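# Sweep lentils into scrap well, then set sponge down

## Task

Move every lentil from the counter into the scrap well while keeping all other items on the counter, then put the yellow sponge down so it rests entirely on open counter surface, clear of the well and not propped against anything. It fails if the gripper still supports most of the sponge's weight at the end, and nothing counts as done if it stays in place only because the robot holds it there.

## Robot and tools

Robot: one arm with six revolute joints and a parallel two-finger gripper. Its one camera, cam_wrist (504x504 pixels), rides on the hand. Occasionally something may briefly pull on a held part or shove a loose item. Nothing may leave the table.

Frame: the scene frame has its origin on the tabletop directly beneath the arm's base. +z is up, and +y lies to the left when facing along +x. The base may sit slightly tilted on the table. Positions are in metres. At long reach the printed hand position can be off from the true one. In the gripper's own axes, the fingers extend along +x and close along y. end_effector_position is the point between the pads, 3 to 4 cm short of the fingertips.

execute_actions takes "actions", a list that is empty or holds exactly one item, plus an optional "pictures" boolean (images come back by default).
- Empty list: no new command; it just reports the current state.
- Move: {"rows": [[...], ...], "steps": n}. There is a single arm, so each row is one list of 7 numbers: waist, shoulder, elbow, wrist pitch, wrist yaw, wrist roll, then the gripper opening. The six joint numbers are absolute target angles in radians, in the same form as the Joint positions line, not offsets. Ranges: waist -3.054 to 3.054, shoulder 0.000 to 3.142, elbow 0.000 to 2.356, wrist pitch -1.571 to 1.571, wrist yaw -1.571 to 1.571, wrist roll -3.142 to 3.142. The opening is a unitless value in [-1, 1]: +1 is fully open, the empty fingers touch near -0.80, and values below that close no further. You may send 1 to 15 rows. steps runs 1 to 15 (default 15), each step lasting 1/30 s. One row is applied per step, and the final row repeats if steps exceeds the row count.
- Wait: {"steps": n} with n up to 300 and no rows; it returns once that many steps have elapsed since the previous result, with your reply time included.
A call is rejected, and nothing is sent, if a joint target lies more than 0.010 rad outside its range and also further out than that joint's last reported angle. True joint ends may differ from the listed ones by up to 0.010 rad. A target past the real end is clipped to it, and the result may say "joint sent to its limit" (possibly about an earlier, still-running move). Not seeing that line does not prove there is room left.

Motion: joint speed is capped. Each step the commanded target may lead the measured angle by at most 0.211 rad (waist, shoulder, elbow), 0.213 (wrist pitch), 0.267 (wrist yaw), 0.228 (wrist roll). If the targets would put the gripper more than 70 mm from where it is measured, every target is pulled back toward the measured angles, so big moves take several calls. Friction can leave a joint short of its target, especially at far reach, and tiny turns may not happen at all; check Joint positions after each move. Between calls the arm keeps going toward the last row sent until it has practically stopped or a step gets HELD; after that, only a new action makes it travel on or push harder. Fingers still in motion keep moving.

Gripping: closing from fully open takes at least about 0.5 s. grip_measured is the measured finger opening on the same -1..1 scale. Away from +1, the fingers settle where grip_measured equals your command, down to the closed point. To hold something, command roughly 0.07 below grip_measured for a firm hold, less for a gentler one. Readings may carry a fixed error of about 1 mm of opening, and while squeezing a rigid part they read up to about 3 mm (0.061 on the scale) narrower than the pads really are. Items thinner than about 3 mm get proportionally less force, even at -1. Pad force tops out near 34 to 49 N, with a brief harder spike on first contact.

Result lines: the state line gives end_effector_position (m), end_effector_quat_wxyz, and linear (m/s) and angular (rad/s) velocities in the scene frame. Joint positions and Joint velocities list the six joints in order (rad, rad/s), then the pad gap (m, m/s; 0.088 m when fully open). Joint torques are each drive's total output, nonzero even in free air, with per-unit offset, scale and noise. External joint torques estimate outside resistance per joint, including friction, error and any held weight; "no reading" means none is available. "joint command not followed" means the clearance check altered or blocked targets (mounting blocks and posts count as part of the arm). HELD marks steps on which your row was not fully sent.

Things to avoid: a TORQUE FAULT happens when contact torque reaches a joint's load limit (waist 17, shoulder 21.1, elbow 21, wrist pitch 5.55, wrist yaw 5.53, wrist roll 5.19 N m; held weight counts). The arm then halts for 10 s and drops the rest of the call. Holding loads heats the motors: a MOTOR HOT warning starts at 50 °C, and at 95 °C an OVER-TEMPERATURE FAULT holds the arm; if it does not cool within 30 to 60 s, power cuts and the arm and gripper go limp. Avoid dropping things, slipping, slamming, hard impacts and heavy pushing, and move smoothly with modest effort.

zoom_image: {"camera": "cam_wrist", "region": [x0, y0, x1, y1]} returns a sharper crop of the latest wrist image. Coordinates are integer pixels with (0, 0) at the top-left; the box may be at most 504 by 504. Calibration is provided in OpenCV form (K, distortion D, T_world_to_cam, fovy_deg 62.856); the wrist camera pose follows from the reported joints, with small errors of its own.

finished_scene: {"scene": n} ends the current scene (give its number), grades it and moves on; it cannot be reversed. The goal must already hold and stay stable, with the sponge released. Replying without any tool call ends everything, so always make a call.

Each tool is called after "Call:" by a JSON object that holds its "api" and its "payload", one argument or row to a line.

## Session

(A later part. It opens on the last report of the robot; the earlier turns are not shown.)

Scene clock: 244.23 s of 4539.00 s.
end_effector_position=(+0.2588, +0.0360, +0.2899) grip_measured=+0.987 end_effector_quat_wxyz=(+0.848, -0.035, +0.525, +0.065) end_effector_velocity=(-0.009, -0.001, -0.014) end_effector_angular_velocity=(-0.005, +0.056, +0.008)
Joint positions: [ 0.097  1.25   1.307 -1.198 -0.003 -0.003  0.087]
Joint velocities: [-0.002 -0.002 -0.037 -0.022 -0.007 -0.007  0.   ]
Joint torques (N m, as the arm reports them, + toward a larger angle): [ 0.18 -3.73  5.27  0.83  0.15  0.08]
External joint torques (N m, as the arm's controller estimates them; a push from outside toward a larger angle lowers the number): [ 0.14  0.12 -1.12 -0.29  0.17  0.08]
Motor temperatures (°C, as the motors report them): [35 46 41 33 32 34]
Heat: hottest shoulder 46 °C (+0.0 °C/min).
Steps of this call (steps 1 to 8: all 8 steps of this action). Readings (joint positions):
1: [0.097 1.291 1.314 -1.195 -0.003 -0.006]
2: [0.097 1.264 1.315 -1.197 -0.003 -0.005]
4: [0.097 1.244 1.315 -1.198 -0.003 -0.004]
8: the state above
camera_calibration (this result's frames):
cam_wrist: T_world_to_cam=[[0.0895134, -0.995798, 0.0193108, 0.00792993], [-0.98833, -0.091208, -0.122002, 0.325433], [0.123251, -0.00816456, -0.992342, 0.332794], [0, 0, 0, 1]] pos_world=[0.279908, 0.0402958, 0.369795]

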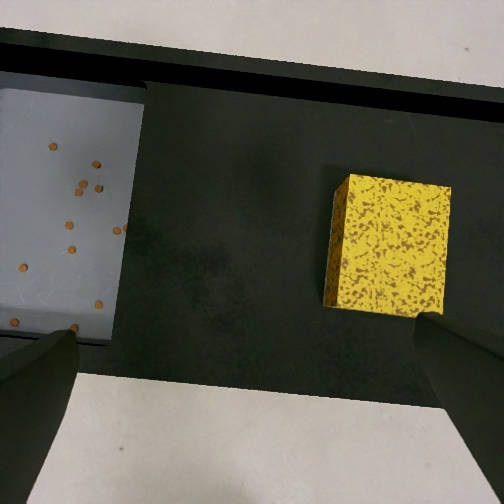

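Call:
{"api": "execute_actions", "payload": {
  "actions": [
    {"rows":[[0.38,1.3,1.3,-1.25,0,0.1,1]],"steps":12}
  ]
}}

Call:
{"api": "execute_actions", "payload": {
  "actions": [
    {"rows":[[-0.35,1.25,1.3,-1.2,0,-0.1,1]],"steps":15}
  ]
}}

Scene clock: 248.93 s of 4539.00 s.
end_effector_position=(+0.2342, +0.1055, +0.2734) grip_measured=+0.987 end_effector_quat_wxyz=(+0.810, -0.079, +0.563, +0.146) end_effector_velocity=(-0.010, +0.003, -0.003) end_effector_angular_velocity=(-0.007, +0.037, +0.018)
Joint positions: [ 0.374  1.298  1.304 -1.248 -0.003  0.096  0.087]
Joint velocities: [ 0.022 -0.002 -0.002 -0.037 -0.007  0.007 -0.   ]
Joint torques (N m, as the arm reports them, + toward a larger angle): [ 0.13 -3.75  5.31  0.74  0.18  0.08]
External joint torques (N m, as the arm's controller estimates them; a push from outside toward a larger angle lowers the number): [ 0.11 -0.02 -0.73 -0.19  0.19  0.08]
Motor temperatures (°C, as the motors report them): [35 45 41 33 32 34]
Heat: hottest shoulder 45 °C (-1.0 °C/min).
Steps of this call (steps 1 to 15: the robot went on to your last target; steps 16 to 90: nothing new was sent; then 1.30 s passed at rest; steps 91 to 102: all 12 steps of this action). Readings (joint positions):
91: [0.128 1.257 1.307 -1.209 0.013 0.029]
92: [0.185 1.264 1.307 -1.221 0.011 0.051]
94: [0.298 1.283 1.306 -1.236 -0.002 0.073]
98: [0.369 1.298 1.304 -1.246 -0.004 0.092]
102: the state above
camera_calibration (this result's frames):
cam_wrist: T_world_to_cam=[[0.273173, -0.961964, -0.00150742, 0.0387752], [-0.96177, -0.273085, -0.0205878, 0.29074], [0.0193931, 0.00707381, -0.999787, 0.34475], [0, 0, 0, 1]] pos_world=[0.262346, 0.114258, 0.350721]

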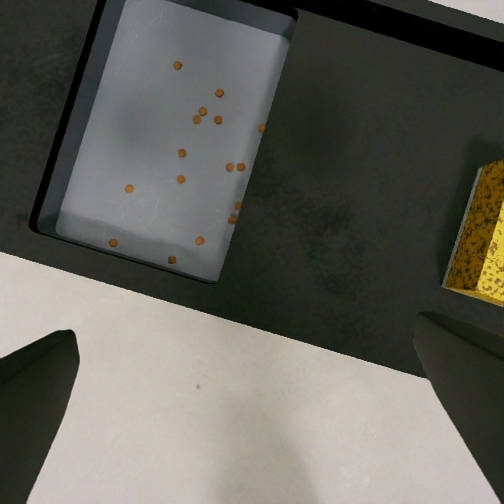

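Scene clock: 249.43 s of 4539.00 s.
end_effector_position=(+0.2498, -0.0801, +0.2849) grip_measured=+0.987 end_effector_quat_wxyz=(+0.840, +0.045, +0.533, -0.093) end_effector_velocity=(-0.012, -0.032, +0.001) end_effector_angular_velocity=(+0.001, -0.000, -0.106)
Joint positions: [-0.336  1.256  1.303 -1.202  0.003 -0.096  0.087]
Joint velocities: [-0.129 -0.007  0.002 -0.007 -0.007 -0.022 -0.   ]
Joint torques (N m, as the arm reports them, + toward a larger angle): [-0.19 -4.68  5.25  0.96 -0.13 -0.11]
External joint torques (N m, as the arm's controller estimates them; a push from outside toward a larger angle lowers the number): [-0.33 -1.12 -0.9  -0.11 -0.05 -0.11]
Motor temperatures (°C, as the motors report them): [35 45 41 33 32 34]
Heat: hottest shoulder 45 °C (-1.0 °C/min).
Steps of this call (steps 1 to 15: all 15 steps of this action). Readings (joint positions):
1: [0.346 1.292 1.304 -1.240 -0.015 0.042]
2: [0.289 1.286 1.303 -1.226 -0.011 -0.003]
4: [0.159 1.272 1.303 -1.209 -0.004 -0.051]
8: [-0.095 1.258 1.303 -1.203 -0.003 -0.087]
15: the state above
camera_calibration (this result's frames):
cam_wrist: T_world_to_cam=[[-0.258182, -0.964602, 0.053709, -0.0271853], [-0.96222, 0.251773, -0.103651, 0.321087], [0.0864599, -0.0784408, -0.993162, 0.33185], [0, 0, 0, 1]] pos_world=[0.273246, -0.0810336, 0.364323]

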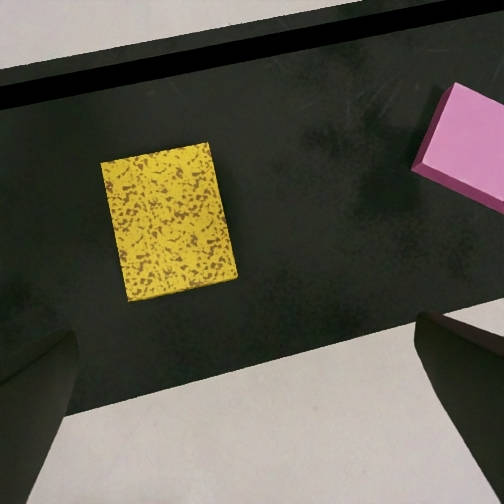

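16 lentils are in the well and the counter is clean.

Call:
{"api": "finished_scene", "payload": {
  "scene": 1
}}

The scene is finished: the task was done.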